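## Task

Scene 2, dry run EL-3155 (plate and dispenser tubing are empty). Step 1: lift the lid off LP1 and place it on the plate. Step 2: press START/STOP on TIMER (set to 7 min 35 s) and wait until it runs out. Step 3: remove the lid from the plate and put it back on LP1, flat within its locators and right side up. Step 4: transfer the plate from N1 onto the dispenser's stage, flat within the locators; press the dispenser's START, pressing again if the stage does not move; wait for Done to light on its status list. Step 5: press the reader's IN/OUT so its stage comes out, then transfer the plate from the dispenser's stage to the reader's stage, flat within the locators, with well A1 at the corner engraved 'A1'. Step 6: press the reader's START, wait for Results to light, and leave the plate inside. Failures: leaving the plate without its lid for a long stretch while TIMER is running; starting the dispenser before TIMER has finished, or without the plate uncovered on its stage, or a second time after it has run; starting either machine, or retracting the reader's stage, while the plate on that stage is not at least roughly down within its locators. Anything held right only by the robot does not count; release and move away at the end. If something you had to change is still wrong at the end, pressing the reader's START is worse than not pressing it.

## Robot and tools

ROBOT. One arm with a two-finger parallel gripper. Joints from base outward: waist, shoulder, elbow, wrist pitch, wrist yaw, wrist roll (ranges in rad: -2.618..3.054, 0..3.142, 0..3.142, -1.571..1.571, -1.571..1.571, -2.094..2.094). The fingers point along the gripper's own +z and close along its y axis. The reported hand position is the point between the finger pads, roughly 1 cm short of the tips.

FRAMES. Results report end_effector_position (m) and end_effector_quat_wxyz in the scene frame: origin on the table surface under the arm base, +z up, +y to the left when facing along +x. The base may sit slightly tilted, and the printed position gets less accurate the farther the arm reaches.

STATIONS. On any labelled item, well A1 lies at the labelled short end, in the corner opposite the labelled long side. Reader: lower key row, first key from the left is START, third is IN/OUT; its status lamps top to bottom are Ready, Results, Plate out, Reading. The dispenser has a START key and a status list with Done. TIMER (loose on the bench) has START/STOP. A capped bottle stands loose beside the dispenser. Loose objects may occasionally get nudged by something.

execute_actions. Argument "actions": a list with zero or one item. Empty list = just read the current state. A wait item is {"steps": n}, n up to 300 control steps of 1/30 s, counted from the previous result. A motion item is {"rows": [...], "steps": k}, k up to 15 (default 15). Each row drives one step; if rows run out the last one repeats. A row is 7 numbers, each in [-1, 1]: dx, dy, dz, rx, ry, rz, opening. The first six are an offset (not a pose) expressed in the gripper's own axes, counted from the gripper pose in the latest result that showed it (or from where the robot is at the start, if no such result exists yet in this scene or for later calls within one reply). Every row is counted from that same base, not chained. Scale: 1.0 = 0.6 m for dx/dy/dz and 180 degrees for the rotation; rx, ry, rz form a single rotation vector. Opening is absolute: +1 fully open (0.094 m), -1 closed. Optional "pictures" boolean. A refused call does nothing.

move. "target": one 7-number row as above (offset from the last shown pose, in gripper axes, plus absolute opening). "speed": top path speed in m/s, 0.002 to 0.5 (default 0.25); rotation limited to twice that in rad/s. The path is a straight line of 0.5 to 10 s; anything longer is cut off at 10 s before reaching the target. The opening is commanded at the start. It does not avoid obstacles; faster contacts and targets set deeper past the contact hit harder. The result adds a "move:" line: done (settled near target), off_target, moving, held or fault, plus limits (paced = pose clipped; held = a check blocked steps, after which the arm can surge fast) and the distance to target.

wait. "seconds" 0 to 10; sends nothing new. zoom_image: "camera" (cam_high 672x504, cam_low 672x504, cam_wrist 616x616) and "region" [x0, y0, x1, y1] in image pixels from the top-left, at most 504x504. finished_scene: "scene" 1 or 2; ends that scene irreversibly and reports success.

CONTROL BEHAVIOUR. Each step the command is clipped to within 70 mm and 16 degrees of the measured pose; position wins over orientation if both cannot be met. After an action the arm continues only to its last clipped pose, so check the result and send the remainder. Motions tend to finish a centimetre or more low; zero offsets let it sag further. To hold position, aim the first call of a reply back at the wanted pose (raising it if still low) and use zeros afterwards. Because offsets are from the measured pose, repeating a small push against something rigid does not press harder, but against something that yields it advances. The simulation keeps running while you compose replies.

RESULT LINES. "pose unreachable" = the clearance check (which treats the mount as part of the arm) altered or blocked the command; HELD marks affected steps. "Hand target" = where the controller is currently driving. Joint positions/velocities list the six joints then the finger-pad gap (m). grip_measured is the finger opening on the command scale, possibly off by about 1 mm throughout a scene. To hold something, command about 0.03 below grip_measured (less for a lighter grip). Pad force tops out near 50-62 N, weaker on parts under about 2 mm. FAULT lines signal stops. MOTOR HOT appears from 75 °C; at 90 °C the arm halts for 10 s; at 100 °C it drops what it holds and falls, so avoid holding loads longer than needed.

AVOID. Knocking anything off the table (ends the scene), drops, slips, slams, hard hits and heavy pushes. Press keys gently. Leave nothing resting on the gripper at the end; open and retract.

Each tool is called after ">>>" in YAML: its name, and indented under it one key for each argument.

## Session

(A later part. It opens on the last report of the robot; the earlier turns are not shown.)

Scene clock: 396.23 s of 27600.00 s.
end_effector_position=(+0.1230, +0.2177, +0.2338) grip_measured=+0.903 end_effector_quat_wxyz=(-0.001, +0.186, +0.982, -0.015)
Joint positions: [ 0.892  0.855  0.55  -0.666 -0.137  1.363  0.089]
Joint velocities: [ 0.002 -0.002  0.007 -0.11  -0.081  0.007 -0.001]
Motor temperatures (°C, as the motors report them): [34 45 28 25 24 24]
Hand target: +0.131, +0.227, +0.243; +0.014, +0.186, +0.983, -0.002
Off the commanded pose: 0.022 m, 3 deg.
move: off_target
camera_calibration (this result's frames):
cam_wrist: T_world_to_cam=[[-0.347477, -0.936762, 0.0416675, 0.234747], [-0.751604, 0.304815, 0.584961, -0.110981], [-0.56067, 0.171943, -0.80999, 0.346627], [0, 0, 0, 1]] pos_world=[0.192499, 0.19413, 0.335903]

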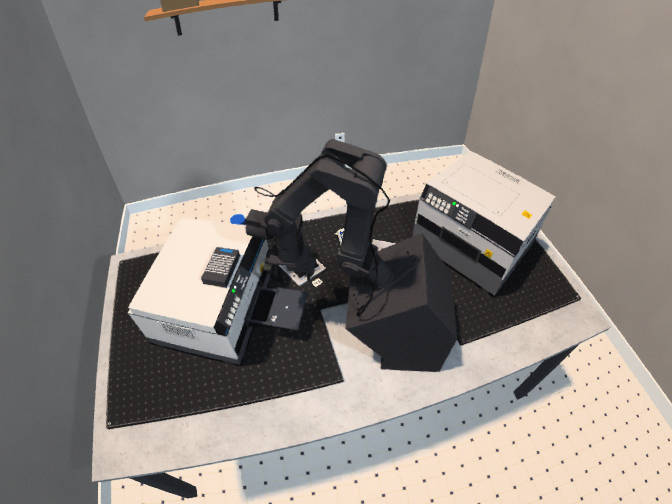

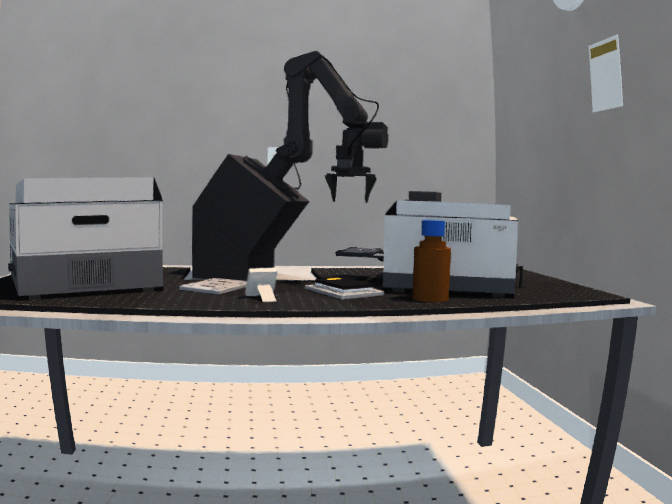

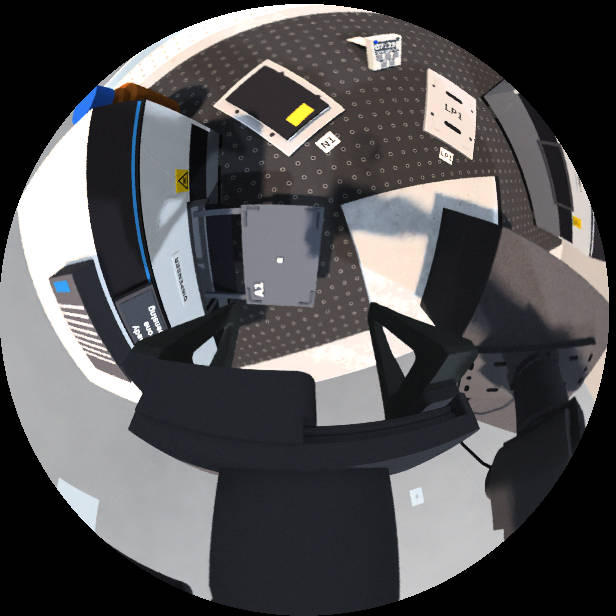

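>>> zoom_image:
  camera: "cam_wrist"
  region: [210,30,410,170]

>>> execute_actions:
  actions:
    - {"steps":300}
  pictures: false

>>> execute_actions:
  actions:
    - {"steps":300}
  pictures: false

>>> execute_actions:
  actions:
    - {"steps":300}
  pictures: false

>>> execute_actions:
  actions:
    - {"steps":300}
  pictures: false

>>> execute_actions:
  actions:
    - {"steps":300}
  pictures: false

>>> execute_actions:
  actions:
    - {"steps":300}
  pictures: false

>>> execute_actions:
  actions:
    - {"steps":300}
  pictures: false

>>> execute_actions:
  actions:
    - {"steps":300}
  pictures: false

>>> execute_actions:
  actions:
    - {"steps":300}
  pictures: false

>>> execute_actions:
  actions:
    - {"steps":300}
  pictures: false

>>> execute_actions:
  actions:
    - {"steps":300}
  pictures: false

>>> execute_actions:
  actions:
    - {"steps":300}
  pictures: false

>>> execute_actions:
  actions:
    - {"steps":300}
  pictures: false

>>> execute_actions:
  actions:
    - {"steps":300}
  pictures: false

>>> execute_actions:
  actions:
    - {"steps":300}
  pictures: false

>>> execute_actions:
  actions:
    - {"steps":300}
  pictures: false

>>> execute_actions:
  actions:
    - {"steps":300}
  pictures: false

>>> execute_actions:
  actions:
    - {"steps":300}
  pictures: false

>>> execute_actions:
  actions:
    - {"steps":300}
  pictures: false

>>> execute_actions:
  actions:
    - {"steps":300}
  pictures: false

>>> execute_actions:
  actions:
    - {"steps":300}
  pictures: false

>>> execute_actions:
  actions:
    - {"steps":300}
  pictures: false

>>> execute_actions:
  actions:
    - {"steps":300}
  pictures: false

>>> execute_actions:
  actions:
    - {"steps":300}
  pictures: true

Region (210, 30, 410, 170) of cam_wrist's 616x616 image, scaled by 2.520, with more detail than that image has; it fills the top 353 rows of this view, and the rest is white.

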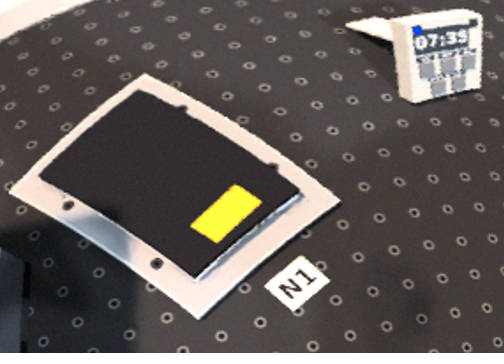

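Scene clock: 411.50 s of 27600.00 s.
end_effector_position=(+0.1232, +0.2174, +0.2338) grip_measured=+0.903 end_effector_quat_wxyz=(-0.000, +0.187, +0.982, -0.016)
Joint positions: [ 0.892  0.855  0.55  -0.667 -0.135  1.364  0.089]
Joint velocities: [ 0.002  0.032  0.002  0.007  0.051 -0.022 -0.   ]
Motor temperatures (°C, as the motors report them): [31 41 30 25 24 24]
Hand target: +0.131, +0.227, +0.243; +0.014, +0.186, +0.982, -0.002
Off the commanded pose: 0.022 m, 3 deg.
Steps of this call (steps 1 to 458: nothing new was sent). Readings (end_effector_position):
1: (+0.1230, +0.2176, +0.2338)
2: (+0.1231, +0.2176, +0.2338)
4: (+0.1231, +0.2174, +0.2338)
8: (+0.1232, +0.2174, +0.2338)
458: the state above

Scene clock: 421.50 s of 27600.00 s.
end_effector_position=(+0.1232, +0.2174, +0.2338) grip_measured=+0.903 end_effector_quat_wxyz=(-0.000, +0.187, +0.982, -0.016)
Joint positions: [ 0.892  0.855  0.55  -0.667 -0.135  1.364  0.089]
Joint velocities: [-0.007 -0.002 -0.022 -0.007  0.022 -0.007  0.   ]
Motor temperatures (°C, as the motors report them): [30 40 30 25 24 24]
Hand target: +0.131, +0.227, +0.243; +0.014, +0.186, +0.982, -0.002
Off the commanded pose: 0.022 m, 3 deg.
Steps of this call (steps 1 to 300: nothing new was sent). Readings (end_effector_position):
1: (+0.1232, +0.2174, +0.2338)
2: (+0.1232, +0.2174, +0.2338)
4: (+0.1232, +0.2174, +0.2338)
8: (+0.1232, +0.2174, +0.2338)
300: the state above

Scene clock: 431.50 s of 27600.00 s.
end_effector_position=(+0.1232, +0.2174, +0.2338) grip_measured=+0.903 end_effector_quat_wxyz=(-0.000, +0.187, +0.982, -0.016)
Joint positions: [ 0.892  0.855  0.55  -0.667 -0.135  1.364  0.089]
Joint velocities: [-0.012 -0.002 -0.007 -0.007 -0.022  0.095 -0.001]
Motor temperatures (°C, as the motors report them): [30 39 31 25 24 24]
Hand target: +0.131, +0.227, +0.243; +0.014, +0.186, +0.982, -0.002
Off the commanded pose: 0.022 m, 3 deg.
Steps of this call (steps 1 to 300: nothing new was sent). Readings (end_effector_position):
1: (+0.1232, +0.2174, +0.2338)
2: (+0.1232, +0.2174, +0.2338)
4: (+0.1232, +0.2174, +0.2338)
8: (+0.1232, +0.2174, +0.2338)
300: the state above

Scene clock: 441.50 s of 27600.00 s.
end_effector_position=(+0.1232, +0.2174, +0.2338) grip_measured=+0.903 end_effector_quat_wxyz=(-0.000, +0.187, +0.982, -0.016)
Joint positions: [ 0.892  0.855  0.55  -0.667 -0.135  1.364  0.089]
Joint velocities: [ 0.007 -0.017 -0.002 -0.066 -0.037  0.022  0.001]
Motor temperatures (°C, as the motors report them): [30 39 31 25 24 24]
Hand target: +0.131, +0.227, +0.243; +0.014, +0.186, +0.982, -0.002
Off the commanded pose: 0.022 m, 3 deg.
Steps of this call (steps 1 to 300: nothing new was sent). Readings (end_effector_position):
1: (+0.1232, +0.2174, +0.2338)
2: (+0.1232, +0.2174, +0.2338)
4: (+0.1232, +0.2174, +0.2338)
8: (+0.1232, +0.2174, +0.2338)
300: the state above

Scene clock: 451.50 s of 27600.00 s.
end_effector_position=(+0.1232, +0.2174, +0.2338) grip_measured=+0.903 end_effector_quat_wxyz=(-0.000, +0.187, +0.982, -0.016)
Joint positions: [ 0.892  0.855  0.55  -0.667 -0.135  1.364  0.089]
Joint velocities: [ 0.007 -0.002 -0.017 -0.022 -0.037 -0.037 -0.   ]
Motor temperatures (°C, as the motors report them): [30 39 31 25 24 24]
Hand target: +0.131, +0.227, +0.243; +0.014, +0.186, +0.982, -0.002
Off the commanded pose: 0.022 m, 3 deg.
Steps of this call (steps 1 to 300: nothing new was sent). Readings (end_effector_position):
1: (+0.1232, +0.2174, +0.2338)
2: (+0.1232, +0.2174, +0.2338)
4: (+0.1232, +0.2174, +0.2338)
8: (+0.1232, +0.2174, +0.2338)
300: the state above

Scene clock: 461.50 s of 27600.00 s.
end_effector_position=(+0.1232, +0.2174, +0.2338) grip_measured=+0.903 end_effector_quat_wxyz=(-0.000, +0.187, +0.982, -0.016)
Joint positions: [ 0.892  0.855  0.55  -0.667 -0.135  1.364  0.089]
Joint velocities: [-0.002  0.002 -0.007 -0.022 -0.007 -0.11   0.002]
Motor temperatures (°C, as the motors report them): [30 39 31 24 24 24]
Hand target: +0.131, +0.227, +0.243; +0.014, +0.186, +0.982, -0.002
Off the commanded pose: 0.022 m, 3 deg.
Steps of this call (steps 1 to 300: nothing new was sent). Readings (end_effector_position):
1: (+0.1232, +0.2174, +0.2338)
2: (+0.1232, +0.2174, +0.2338)
4: (+0.1232, +0.2174, +0.2338)
8: (+0.1232, +0.2174, +0.2338)
300: the state above

Scene clock: 471.50 s of 27600.00 s.
end_effector_position=(+0.1232, +0.2174, +0.2338) grip_measured=+0.903 end_effector_quat_wxyz=(-0.000, +0.187, +0.982, -0.016)
Joint positions: [ 0.892  0.855  0.55  -0.667 -0.135  1.364  0.089]
Joint velocities: [-0.007  0.012 -0.022 -0.095 -0.022  0.037  0.   ]
Motor temperatures (°C, as the motors report them): [29 38 32 24 24 24]
Hand target: +0.131, +0.227, +0.243; +0.014, +0.186, +0.982, -0.002
Off the commanded pose: 0.022 m, 3 deg.
Steps of this call (steps 1 to 300: nothing new was sent). Readings (end_effector_position):
1: (+0.1232, +0.2174, +0.2338)
2: (+0.1232, +0.2174, +0.2338)
4: (+0.1232, +0.2174, +0.2338)
8: (+0.1232, +0.2174, +0.2338)
300: the state above

Scene clock: 481.50 s of 27600.00 s.
end_effector_position=(+0.1232, +0.2174, +0.2338) grip_measured=+0.903 end_effector_quat_wxyz=(-0.000, +0.187, +0.982, -0.016)
Joint positions: [ 0.892  0.855  0.55  -0.667 -0.135  1.364  0.089]
Joint velocities: [-0.022 -0.007 -0.017 -0.007 -0.051 -0.007  0.   ]
Motor temperatures (°C, as the motors report them): [29 38 32 24 24 24]
Hand target: +0.131, +0.227, +0.243; +0.014, +0.186, +0.982, -0.002
Off the commanded pose: 0.022 m, 3 deg.
Steps of this call (steps 1 to 300: nothing new was sent). Readings (end_effector_position):
1: (+0.1232, +0.2174, +0.2338)
2: (+0.1232, +0.2174, +0.2338)
4: (+0.1232, +0.2174, +0.2338)
8: (+0.1232, +0.2174, +0.2338)
300: the state above

Scene clock: 491.50 s of 27600.00 s.
end_effector_position=(+0.1232, +0.2174, +0.2338) grip_measured=+0.903 end_effector_quat_wxyz=(-0.000, +0.187, +0.982, -0.016)
Joint positions: [ 0.892  0.855  0.55  -0.667 -0.135  1.364  0.089]
Joint velocities: [-0.002 -0.012 -0.002 -0.022  0.007  0.037 -0.   ]
Motor temperatures (°C, as the motors report them): [29 38 32 24 24 24]
Hand target: +0.131, +0.227, +0.243; +0.014, +0.186, +0.982, -0.002
Off the commanded pose: 0.022 m, 3 deg.
Steps of this call (steps 1 to 300: nothing new was sent). Readings (end_effector_position):
1: (+0.1232, +0.2174, +0.2338)
2: (+0.1232, +0.2174, +0.2338)
4: (+0.1232, +0.2174, +0.2338)
8: (+0.1232, +0.2174, +0.2338)
300: the state above

Scene clock: 501.50 s of 27600.00 s.
end_effector_position=(+0.1232, +0.2174, +0.2338) grip_measured=+0.903 end_effector_quat_wxyz=(-0.000, +0.187, +0.982, -0.016)
Joint positions: [ 0.892  0.855  0.55  -0.667 -0.135  1.364  0.089]
Joint velocities: [-0.002  0.007  0.007  0.051  0.066  0.022 -0.   ]
Motor temperatures (°C, as the motors report them): [29 38 32 24 24 24]
Hand target: +0.131, +0.227, +0.243; +0.014, +0.186, +0.982, -0.002
Off the commanded pose: 0.022 m, 3 deg.
Steps of this call (steps 1 to 300: nothing new was sent). Readings (end_effector_position):
1: (+0.1232, +0.2174, +0.2338)
2: (+0.1232, +0.2174, +0.2338)
4: (+0.1232, +0.2174, +0.2338)
8: (+0.1232, +0.2174, +0.2338)
300: the state above

Scene clock: 511.50 s of 27600.00 s.
end_effector_position=(+0.1232, +0.2174, +0.2338) grip_measured=+0.903 end_effector_quat_wxyz=(-0.000, +0.187, +0.982, -0.016)
Joint positions: [ 0.892  0.855  0.55  -0.667 -0.135  1.364  0.089]
Joint velocities: [ 0.007  0.002 -0.012  0.051  0.007 -0.051 -0.   ]
Motor temperatures (°C, as the motors report them): [29 38 32 24 24 24]
Hand target: +0.131, +0.227, +0.243; +0.014, +0.186, +0.982, -0.002
Off the commanded pose: 0.022 m, 3 deg.
Steps of this call (steps 1 to 300: nothing new was sent). Readings (end_effector_position):
1: (+0.1232, +0.2174, +0.2338)
2: (+0.1232, +0.2174, +0.2338)
4: (+0.1232, +0.2174, +0.2338)
8: (+0.1232, +0.2174, +0.2338)
300: the state above

Scene clock: 521.50 s of 27600.00 s.
end_effector_position=(+0.1232, +0.2174, +0.2338) grip_measured=+0.903 end_effector_quat_wxyz=(-0.000, +0.187, +0.982, -0.016)
Joint positions: [ 0.892  0.855  0.55  -0.667 -0.135  1.364  0.089]
Joint velocities: [-0.007  0.002 -0.012  0.051 -0.081 -0.007 -0.   ]
Motor temperatures (°C, as the motors report them): [29 38 32 24 24 24]
Hand target: +0.131, +0.227, +0.243; +0.014, +0.186, +0.982, -0.002
Off the commanded pose: 0.022 m, 3 deg.
Steps of this call (steps 1 to 300: nothing new was sent). Readings (end_effector_position):
1: (+0.1232, +0.2174, +0.2338)
2: (+0.1232, +0.2174, +0.2338)
4: (+0.1232, +0.2174, +0.2338)
8: (+0.1232, +0.2174, +0.2338)
300: the state above

Scene clock: 531.50 s of 27600.00 s.
end_effector_position=(+0.1232, +0.2174, +0.2338) grip_measured=+0.903 end_effector_quat_wxyz=(-0.000, +0.187, +0.982, -0.016)
Joint positions: [ 0.892  0.855  0.55  -0.667 -0.135  1.364  0.089]
Joint velocities: [ 0.002  0.022 -0.002  0.007 -0.007 -0.051  0.   ]
Motor temperatures (°C, as the motors report them): [29 38 32 24 24 24]
Hand target: +0.131, +0.227, +0.243; +0.014, +0.186, +0.982, -0.002
Off the commanded pose: 0.022 m, 3 deg.
Steps of this call (steps 1 to 300: nothing new was sent). Readings (end_effector_position):
1: (+0.1232, +0.2174, +0.2338)
2: (+0.1232, +0.2174, +0.2338)
4: (+0.1232, +0.2174, +0.2338)
8: (+0.1232, +0.2174, +0.2338)
300: the state above

Scene clock: 541.50 s of 27600.00 s.
end_effector_position=(+0.1232, +0.2174, +0.2338) grip_measured=+0.903 end_effector_quat_wxyz=(-0.000, +0.187, +0.982, -0.016)
Joint positions: [ 0.892  0.855  0.55  -0.667 -0.135  1.364  0.089]
Joint velocities: [ 0.017  0.022 -0.017 -0.066  0.022 -0.022 -0.001]
Motor temperatures (°C, as the motors report them): [29 37 32 24 24 24]
Hand target: +0.131, +0.227, +0.243; +0.014, +0.186, +0.982, -0.002
Off the commanded pose: 0.022 m, 3 deg.
Steps of this call (steps 1 to 300: nothing new was sent). Readings (end_effector_position):
1: (+0.1232, +0.2174, +0.2338)
2: (+0.1232, +0.2174, +0.2338)
4: (+0.1232, +0.2174, +0.2338)
8: (+0.1232, +0.2174, +0.2338)
300: the state above

Scene clock: 551.50 s of 27600.00 s.
end_effector_position=(+0.1232, +0.2174, +0.2338) grip_measured=+0.903 end_effector_quat_wxyz=(-0.000, +0.187, +0.982, -0.016)
Joint positions: [ 0.892  0.855  0.55  -0.667 -0.135  1.364  0.089]
Joint velocities: [-0.007 -0.007  0.012  0.081  0.022  0.007  0.001]
Motor temperatures (°C, as the motors report them): [28 37 33 24 24 24]
Hand target: +0.131, +0.227, +0.243; +0.014, +0.186, +0.982, -0.002
Off the commanded pose: 0.022 m, 3 deg.
Steps of this call (steps 1 to 300: nothing new was sent). Readings (end_effector_position):
1: (+0.1232, +0.2174, +0.2338)
2: (+0.1232, +0.2174, +0.2338)
4: (+0.1232, +0.2174, +0.2338)
8: (+0.1232, +0.2174, +0.2338)
300: the state above

Scene clock: 561.50 s of 27600.00 s.
end_effector_position=(+0.1232, +0.2174, +0.2338) grip_measured=+0.903 end_effector_quat_wxyz=(-0.000, +0.187, +0.982, -0.016)
Joint positions: [ 0.892  0.855  0.55  -0.667 -0.135  1.364  0.089]
Joint velocities: [-0.002  0.007  0.002 -0.037 -0.007  0.022 -0.001]
Motor temperatures (°C, as the motors report them): [28 37 33 24 24 24]
Hand target: +0.131, +0.227, +0.243; +0.014, +0.186, +0.982, -0.002
Off the commanded pose: 0.022 m, 3 deg.
Steps of this call (steps 1 to 300: nothing new was sent). Readings (end_effector_position):
1: (+0.1232, +0.2174, +0.2338)
2: (+0.1232, +0.2174, +0.2338)
4: (+0.1232, +0.2174, +0.2338)
8: (+0.1232, +0.2174, +0.2338)
300: the state above

Scene clock: 571.50 s of 27600.00 s.
end_effector_position=(+0.1232, +0.2174, +0.2338) grip_measured=+0.903 end_effector_quat_wxyz=(-0.000, +0.187, +0.982, -0.016)
Joint positions: [ 0.892  0.855  0.55  -0.667 -0.135  1.364  0.089]
Joint velocities: [-0.007 -0.012 -0.007  0.022  0.066 -0.037 -0.   ]
Motor temperatures (°C, as the motors report them): [28 37 33 24 24 24]
Hand target: +0.131, +0.227, +0.243; +0.014, +0.186, +0.982, -0.002
Off the commanded pose: 0.022 m, 3 deg.
Steps of this call (steps 1 to 300: nothing new was sent). Readings (end_effector_position):
1: (+0.1232, +0.2174, +0.2338)
2: (+0.1232, +0.2174, +0.2338)
4: (+0.1232, +0.2174, +0.2338)
8: (+0.1232, +0.2174, +0.2338)
300: the state above

Scene clock: 581.50 s of 27600.00 s.
end_effector_position=(+0.1232, +0.2174, +0.2338) grip_measured=+0.903 end_effector_quat_wxyz=(-0.000, +0.187, +0.982, -0.016)
Joint positions: [ 0.892  0.855  0.55  -0.667 -0.135  1.364  0.089]
Joint velocities: [-0.012 -0.002 -0.027  0.022  0.037 -0.007  0.   ]
Motor temperatures (°C, as the motors report them): [28 37 33 24 24 24]
Hand target: +0.131, +0.227, +0.243; +0.014, +0.186, +0.982, -0.002
Off the commanded pose: 0.022 m, 3 deg.
Steps of this call (steps 1 to 300: nothing new was sent). Readings (end_effector_position):
1: (+0.1232, +0.2174, +0.2338)
2: (+0.1232, +0.2174, +0.2338)
4: (+0.1232, +0.2174, +0.2338)
8: (+0.1232, +0.2174, +0.2338)
300: the state above

Scene clock: 591.50 s of 27600.00 s.
end_effector_position=(+0.1232, +0.2174, +0.2338) grip_measured=+0.903 end_effector_quat_wxyz=(-0.000, +0.187, +0.982, -0.016)
Joint positions: [ 0.892  0.855  0.55  -0.667 -0.135  1.364  0.089]
Joint velocities: [-0.017  0.002  0.012 -0.081 -0.11   0.007  0.   ]
Motor temperatures (°C, as the motors report them): [28 37 33 24 24 24]
Hand target: +0.131, +0.227, +0.243; +0.014, +0.186, +0.982, -0.002
Off the commanded pose: 0.022 m, 3 deg.
Steps of this call (steps 1 to 300: nothing new was sent). Readings (end_effector_position):
1: (+0.1232, +0.2174, +0.2338)
2: (+0.1232, +0.2174, +0.2338)
4: (+0.1232, +0.2174, +0.2338)
8: (+0.1232, +0.2174, +0.2338)
300: the state above

Scene clock: 601.50 s of 27600.00 s.
end_effector_position=(+0.1232, +0.2174, +0.2338) grip_measured=+0.903 end_effector_quat_wxyz=(-0.000, +0.187, +0.982, -0.016)
Joint positions: [ 0.892  0.855  0.55  -0.667 -0.135  1.364  0.089]
Joint velocities: [-0.017  0.007  0.012  0.007 -0.037  0.051 -0.   ]
Motor temperatures (°C, as the motors report them): [28 37 33 24 24 24]
Hand target: +0.131, +0.227, +0.243; +0.014, +0.186, +0.982, -0.002
Off the commanded pose: 0.022 m, 3 deg.
Steps of this call (steps 1 to 300: nothing new was sent). Readings (end_effector_position):
1: (+0.1232, +0.2174, +0.2338)
2: (+0.1232, +0.2174, +0.2338)
4: (+0.1232, +0.2174, +0.2338)
8: (+0.1232, +0.2174, +0.2338)
300: the state above

Scene clock: 611.50 s of 27600.00 s.
end_effector_position=(+0.1232, +0.2174, +0.2338) grip_measured=+0.903 end_effector_quat_wxyz=(-0.000, +0.187, +0.982, -0.016)
Joint positions: [ 0.892  0.855  0.55  -0.667 -0.135  1.364  0.089]
Joint velocities: [-0.012 -0.002 -0.002  0.007 -0.095 -0.022 -0.001]
Motor temperatures (°C, as the motors report them): [28 37 33 24 24 24]
Hand target: +0.131, +0.227, +0.243; +0.014, +0.186, +0.982, -0.002
Off the commanded pose: 0.022 m, 3 deg.
Steps of this call (steps 1 to 300: nothing new was sent). Readings (end_effector_position):
1: (+0.1232, +0.2174, +0.2338)
2: (+0.1232, +0.2174, +0.2338)
4: (+0.1232, +0.2174, +0.2338)
8: (+0.1232, +0.2174, +0.2338)
300: the state above

Scene clock: 621.50 s of 27600.00 s.
end_effector_position=(+0.1232, +0.2174, +0.2338) grip_measured=+0.903 end_effector_quat_wxyz=(-0.000, +0.187, +0.982, -0.016)
Joint positions: [ 0.892  0.855  0.55  -0.667 -0.135  1.364  0.089]
Joint velocities: [ 0.017 -0.012 -0.007 -0.007  0.037  0.022 -0.001]
Motor temperatures (°C, as the motors report them): [28 36 33 24 25 24]
Hand target: +0.131, +0.227, +0.243; +0.014, +0.186, +0.982, -0.002
Off the commanded pose: 0.022 m, 3 deg.
Steps of this call (steps 1 to 300: nothing new was sent). Readings (end_effector_position):
1: (+0.1232, +0.2174, +0.2338)
2: (+0.1232, +0.2174, +0.2338)
4: (+0.1232, +0.2174, +0.2338)
8: (+0.1232, +0.2174, +0.2338)
300: the state above

Scene clock: 631.50 s of 27600.00 s.
end_effector_position=(+0.1232, +0.2174, +0.2338) grip_measured=+0.903 end_effector_quat_wxyz=(-0.000, +0.187, +0.982, -0.016)
Joint positions: [ 0.892  0.855  0.55  -0.667 -0.135  1.364  0.089]
Joint velocities: [-0.007  0.022  0.002  0.022 -0.11   0.007  0.   ]
Motor temperatures (°C, as the motors report them): [28 36 33 24 25 24]
Hand target: +0.131, +0.227, +0.243; +0.014, +0.186, +0.982, -0.002
Off the commanded pose: 0.022 m, 3 deg.
Steps of this call (steps 1 to 300: nothing new was sent). Readings (end_effector_position):
1: (+0.1232, +0.2174, +0.2338)
2: (+0.1232, +0.2174, +0.2338)
4: (+0.1232, +0.2174, +0.2338)
8: (+0.1232, +0.2174, +0.2338)
300: the state above

Scene clock: 641.50 s of 27600.00 s.
end_effector_position=(+0.1232, +0.2174, +0.2338) grip_measured=+0.903 end_effector_quat_wxyz=(-0.000, +0.187, +0.982, -0.016)
Joint positions: [ 0.892  0.855  0.55  -0.667 -0.135  1.364  0.089]
Joint velocities: [ 0.002 -0.012 -0.017  0.007 -0.037 -0.051 -0.   ]
Motor temperatures (°C, as the motors report them): [28 36 34 24 25 24]
Hand target: +0.131, +0.227, +0.243; +0.014, +0.186, +0.982, -0.002
Off the commanded pose: 0.022 m, 3 deg.
Steps of this call (steps 1 to 300: nothing new was sent). Readings (end_effector_position):
1: (+0.1232, +0.2174, +0.2338)
2: (+0.1232, +0.2174, +0.2338)
4: (+0.1232, +0.2174, +0.2338)
8: (+0.1232, +0.2174, +0.2338)
300: the state above
camera_calibration (this result's frames):
cam_wrist: T_world_to_cam=[[-0.349009, -0.93614, 0.0428272, 0.234269], [-0.751835, 0.306993, 0.583524, -0.110855], [-0.559407, 0.171456, -0.810966, 0.346973], [0, 0, 0, 1]] pos_world=[0.192517, 0.193849, 0.336037]

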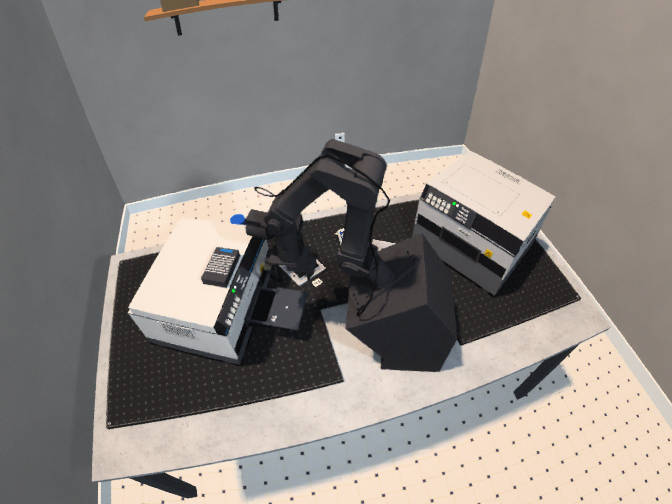

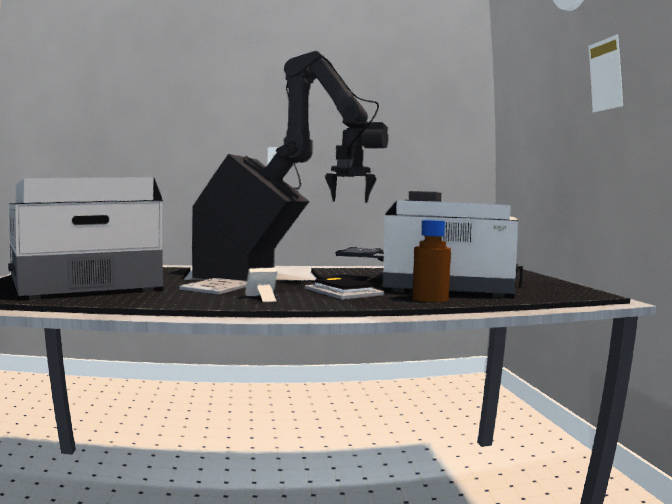

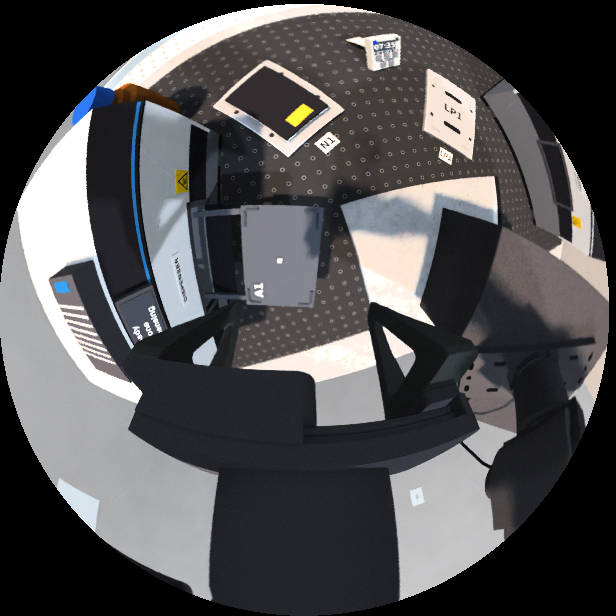

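>>> move:
  target: [-0.385,0.06,0.245,-0.01,0,-0.262,1]
  speed: 0.1

Scene clock: 647.90 s of 27600.00 s.
end_effector_position=(+0.3354, +0.1616, +0.0853) grip_measured=+1.000 end_effector_quat_wxyz=(-0.018, -0.216, +0.976, +0.002)
Joint positions: [ 0.321  1.986  1.073 -0.22  -0.465  0.032  0.094]
Joint velocities: [ 0.002 -0.017  0.002  0.007 -0.081 -0.081  0.   ]
Motor temperatures (°C, as the motors report them): [28 36 33 24 24 24]
Hand target: +0.349, +0.163, +0.090; -0.004, -0.218, +0.976, +0.007
Off the commanded pose: 0.015 m, 2 deg.
move: off_target
camera_calibration (this result's frames):
cam_wrist: T_world_to_cam=[[0.440575, -0.897716, -0.000399677, -0.00485666], [-0.708493, -0.347982, 0.613959, 0.241204], [-0.5513, -0.270212, -0.789338, 0.421601], [0, 0, 0, 1]] pos_world=[0.40546, 0.193496, 0.184694]

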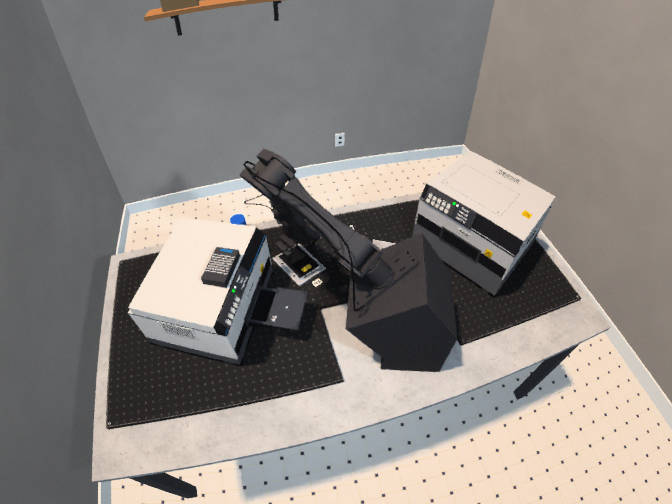

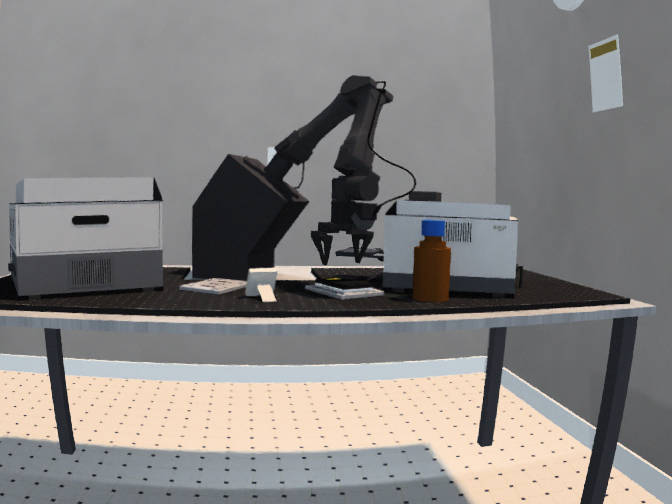

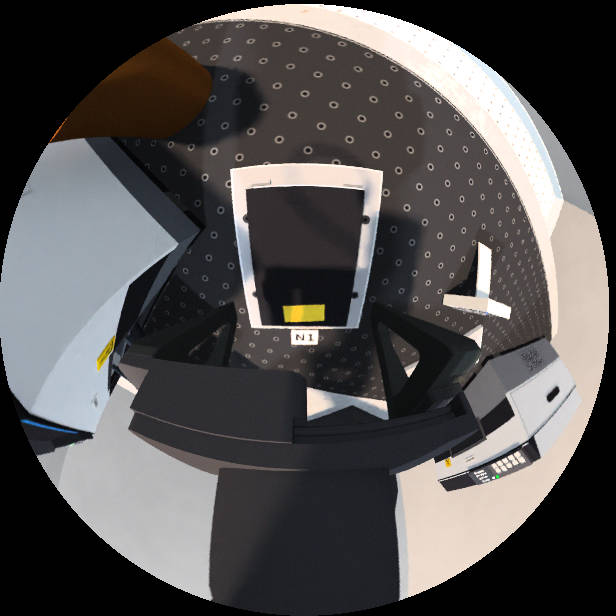

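>>> move:
  target: [-0.036,-0.009,0.048,0.004,-0.022,-0.004,1]
  speed: 0.03

Scene clock: 650.83 s of 27600.00 s.
end_effector_position=(+0.3421, +0.1617, +0.0550) grip_measured=+1.000 end_effector_quat_wxyz=(-0.000, -0.220, +0.975, +0.005)
Joint positions: [ 0.351  2.083  1.089 -0.088 -0.447  0.07   0.094]
Joint velocities: [-0.007 -0.002 -0.007 -0.007  0.022  0.007  0.   ]
Motor temperatures (°C, as the motors report them): [28 37 33 24 24 24]
Hand target: +0.356, +0.166, +0.056; +0.017, -0.222, +0.975, +0.003
Off the commanded pose: 0.015 m, 2 deg.
move: off_target
camera_calibration (this result's frames):
cam_wrist: T_world_to_cam=[[0.44807, -0.893995, 0.00248543, -0.0111069], [-0.724866, -0.361673, 0.586312, 0.273918], [-0.523261, -0.26451, -0.810082, 0.391981], [0, 0, 0, 1]] pos_world=[0.408639, 0.192822, 0.156963]

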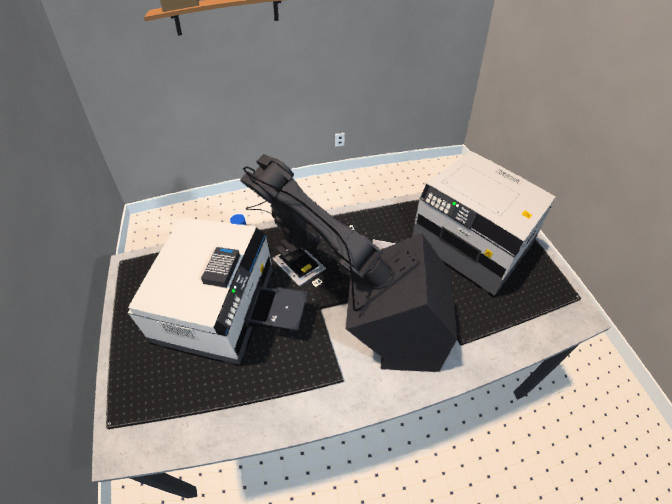

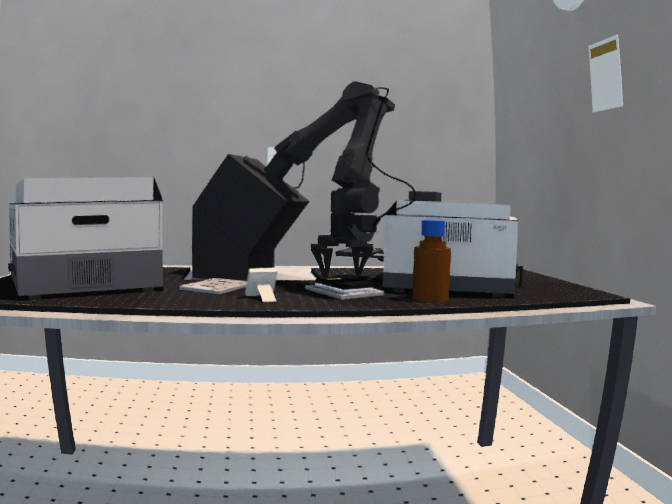

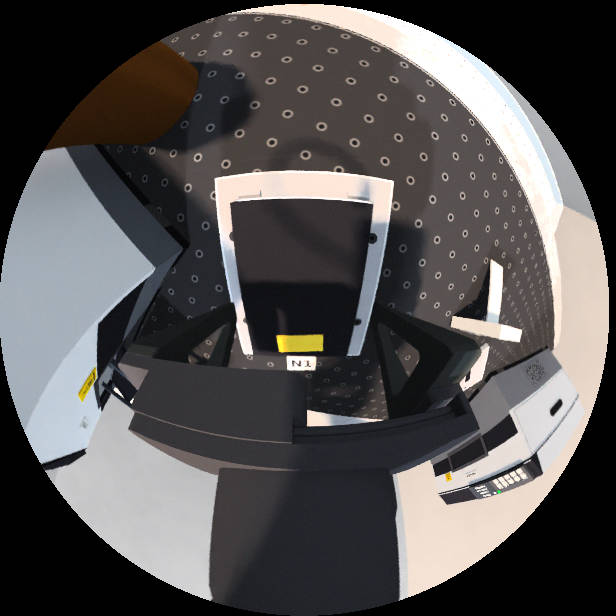

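>>> move:
  target: [-0.027,-0.001,0.027,0.004,-0.013,0,1]
  speed: 0.015

Scene clock: 653.87 s of 27600.00 s.
end_effector_position=(+0.3430, +0.1642, +0.0381) grip_measured=+1.000 end_effector_quat_wxyz=(+0.003, -0.219, +0.976, +0.005)
Joint positions: [ 0.376  2.136  1.111 -0.04  -0.433  0.099  0.094]
Joint velocities: [-0.007  0.007  0.002 -0.037  0.007  0.007  0.   ]
Motor temperatures (°C, as the motors report them): [28 38 32 24 24 24]
Hand target: +0.357, +0.168, +0.039; +0.021, -0.221, +0.975, +0.003
Off the commanded pose: 0.015 m, 2 deg.
move: off_target
camera_calibration (this result's frames):
cam_wrist: T_world_to_cam=[[0.445618, -0.895212, 0.00451873, -0.00823961], [-0.729778, -0.360335, 0.581019, 0.287001], [-0.518507, -0.26221, -0.813878, 0.377584], [0, 0, 0, 1]] pos_world=[0.408899, 0.195047, 0.140592]

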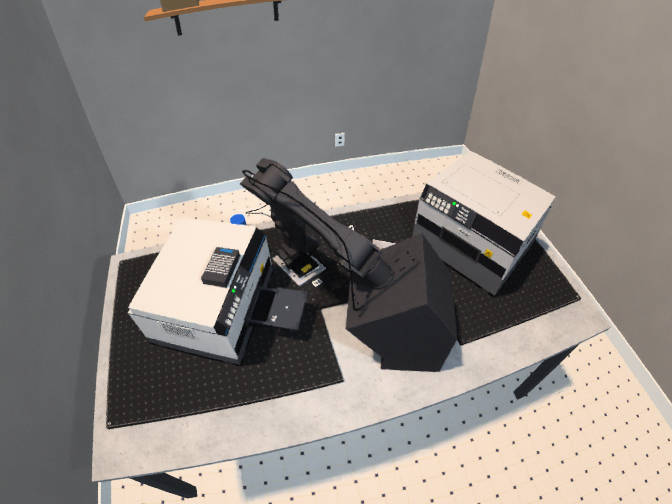

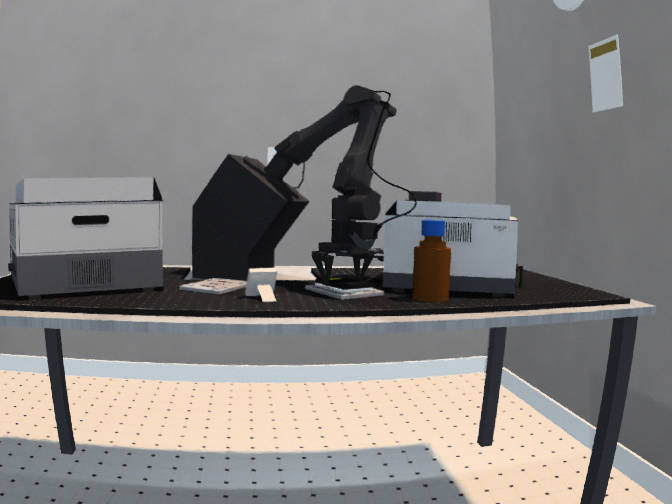

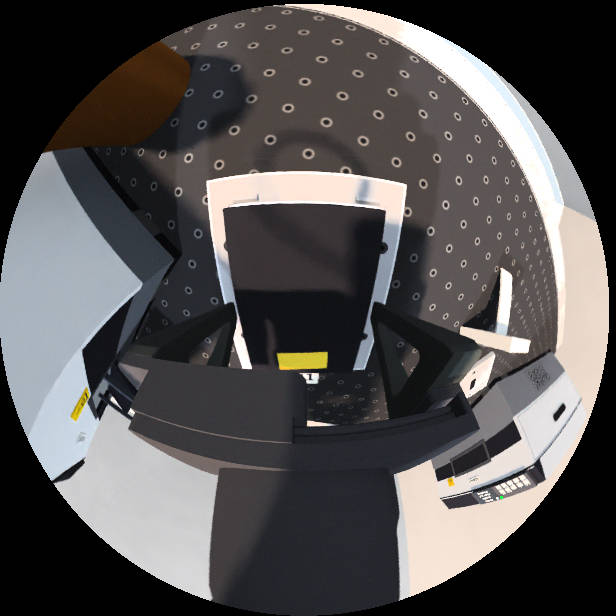

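The timer's lamp corner is visible in cam_high.

>>> execute_actions:
  actions:
    - {"steps":300}
  pictures: false

>>> execute_actions:
  actions:
    - {"steps":300}
  pictures: false

>>> execute_actions:
  actions:
    - {"steps":150}

>>> zoom_image:
  camera: "cam_high"
  region: [330,210,380,250]

Scene clock: 663.87 s of 27600.00 s.
end_effector_position=(+0.3430, +0.1640, +0.0380) grip_measured=+1.000 end_effector_quat_wxyz=(+0.003, -0.219, +0.976, +0.004)
Joint positions: [ 0.376  2.137  1.111 -0.039 -0.432  0.1    0.094]
Joint velocities: [-0.002 -0.027  0.007 -0.007 -0.007 -0.081  0.   ]
Motor temperatures (°C, as the motors report them): [29 39 32 24 24 24]
Hand target: +0.357, +0.168, +0.039; +0.021, -0.221, +0.975, +0.003
Off the commanded pose: 0.015 m, 2 deg.
Steps of this call (steps 1 to 300: nothing new was sent). Readings (end_effector_position):
1: (+0.3429, +0.1640, +0.0380)
2: (+0.3429, +0.1640, +0.0380)
4: (+0.3429, +0.1640, +0.0380)
8: (+0.3429, +0.1640, +0.0380)
300: the state above

Scene clock: 673.87 s of 27600.00 s.
end_effector_position=(+0.3430, +0.1640, +0.0380) grip_measured=+1.000 end_effector_quat_wxyz=(+0.003, -0.219, +0.976, +0.004)
Joint positions: [ 0.376  2.137  1.111 -0.039 -0.432  0.1    0.094]
Joint velocities: [ 0.007 -0.012  0.017  0.007 -0.022 -0.022  0.   ]
Motor temperatures (°C, as the motors report them): [29 40 31 24 24 24]
Hand target: +0.357, +0.168, +0.039; +0.021, -0.221, +0.975, +0.003
Off the commanded pose: 0.015 m, 2 deg.
Steps of this call (steps 1 to 300: nothing new was sent). Readings (end_effector_position):
1: (+0.3430, +0.1640, +0.0380)
2: (+0.3430, +0.1640, +0.0380)
4: (+0.3430, +0.1640, +0.0380)
8: (+0.3430, +0.1640, +0.0380)
300: the state above

Scene clock: 678.87 s of 27600.00 s.
end_effector_position=(+0.3430, +0.1640, +0.0380) grip_measured=+1.000 end_effector_quat_wxyz=(+0.003, -0.219, +0.976, +0.004)
Joint positions: [ 0.376  2.137  1.111 -0.039 -0.432  0.1    0.094]
Joint velocities: [-0.012 -0.002 -0.002  0.007  0.095 -0.066  0.   ]
Motor temperatures (°C, as the motors report them): [29 40 31 24 24 24]
Hand target: +0.357, +0.168, +0.039; +0.021, -0.221, +0.975, +0.003
Off the commanded pose: 0.015 m, 2 deg.
Steps of this call (steps 1 to 150: nothing new was sent). Readings (end_effector_position):
1: (+0.3430, +0.1640, +0.0380)
2: (+0.3430, +0.1640, +0.0380)
4: (+0.3430, +0.1640, +0.0380)
8: (+0.3430, +0.1640, +0.0380)
150: the state above
camera_calibration (this result's frames):
cam_wrist: T_world_to_cam=[[0.444585, -0.895721, 0.00527005, -0.00801641], [-0.730414, -0.359118, 0.580974, 0.28706], [-0.518498, -0.262142, -0.813905, 0.377468], [0, 0, 0, 1]] pos_world=[0.408953, 0.194858, 0.140491]

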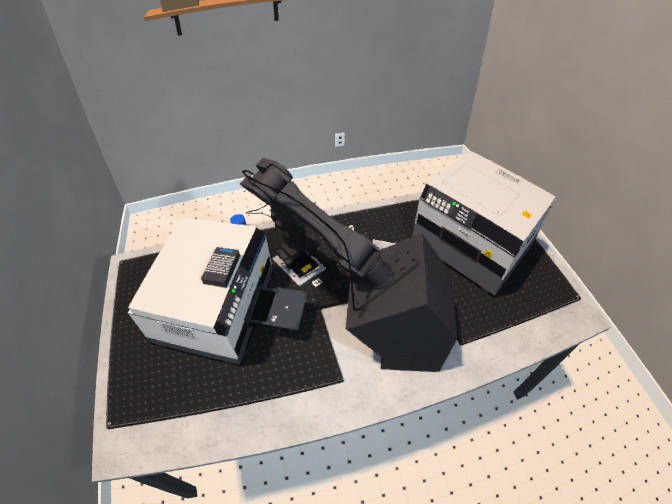

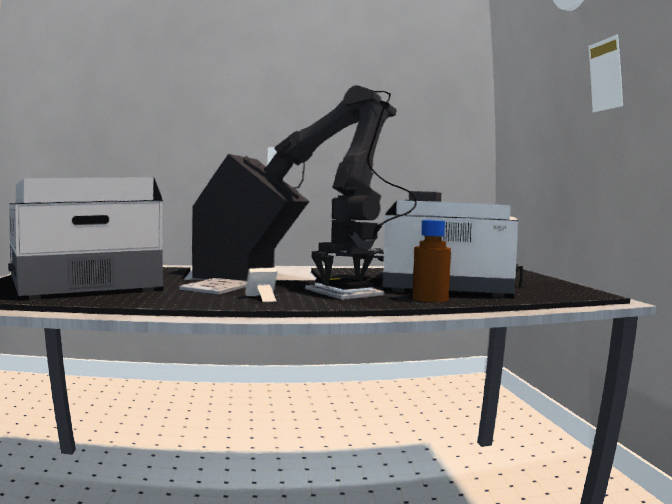

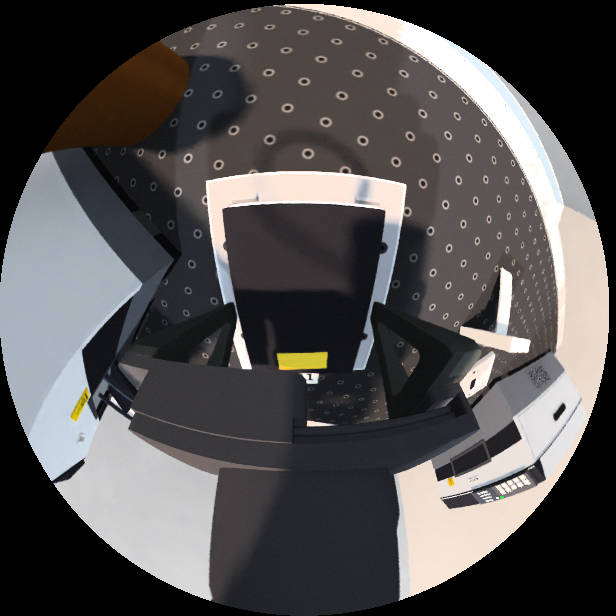

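Region (330, 210, 380, 250) of cam_high's 672x504 image, scaled by 10.080, with more detail than that image has; it fills the top 403 rows of this view, and the rest is white.

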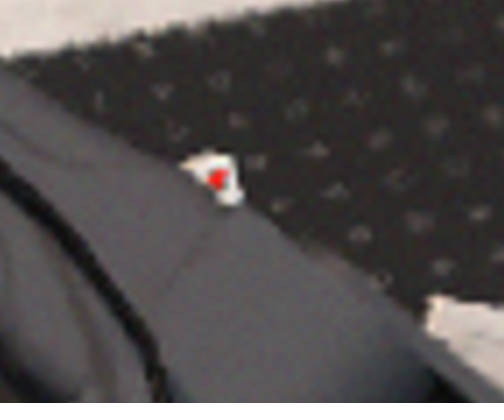

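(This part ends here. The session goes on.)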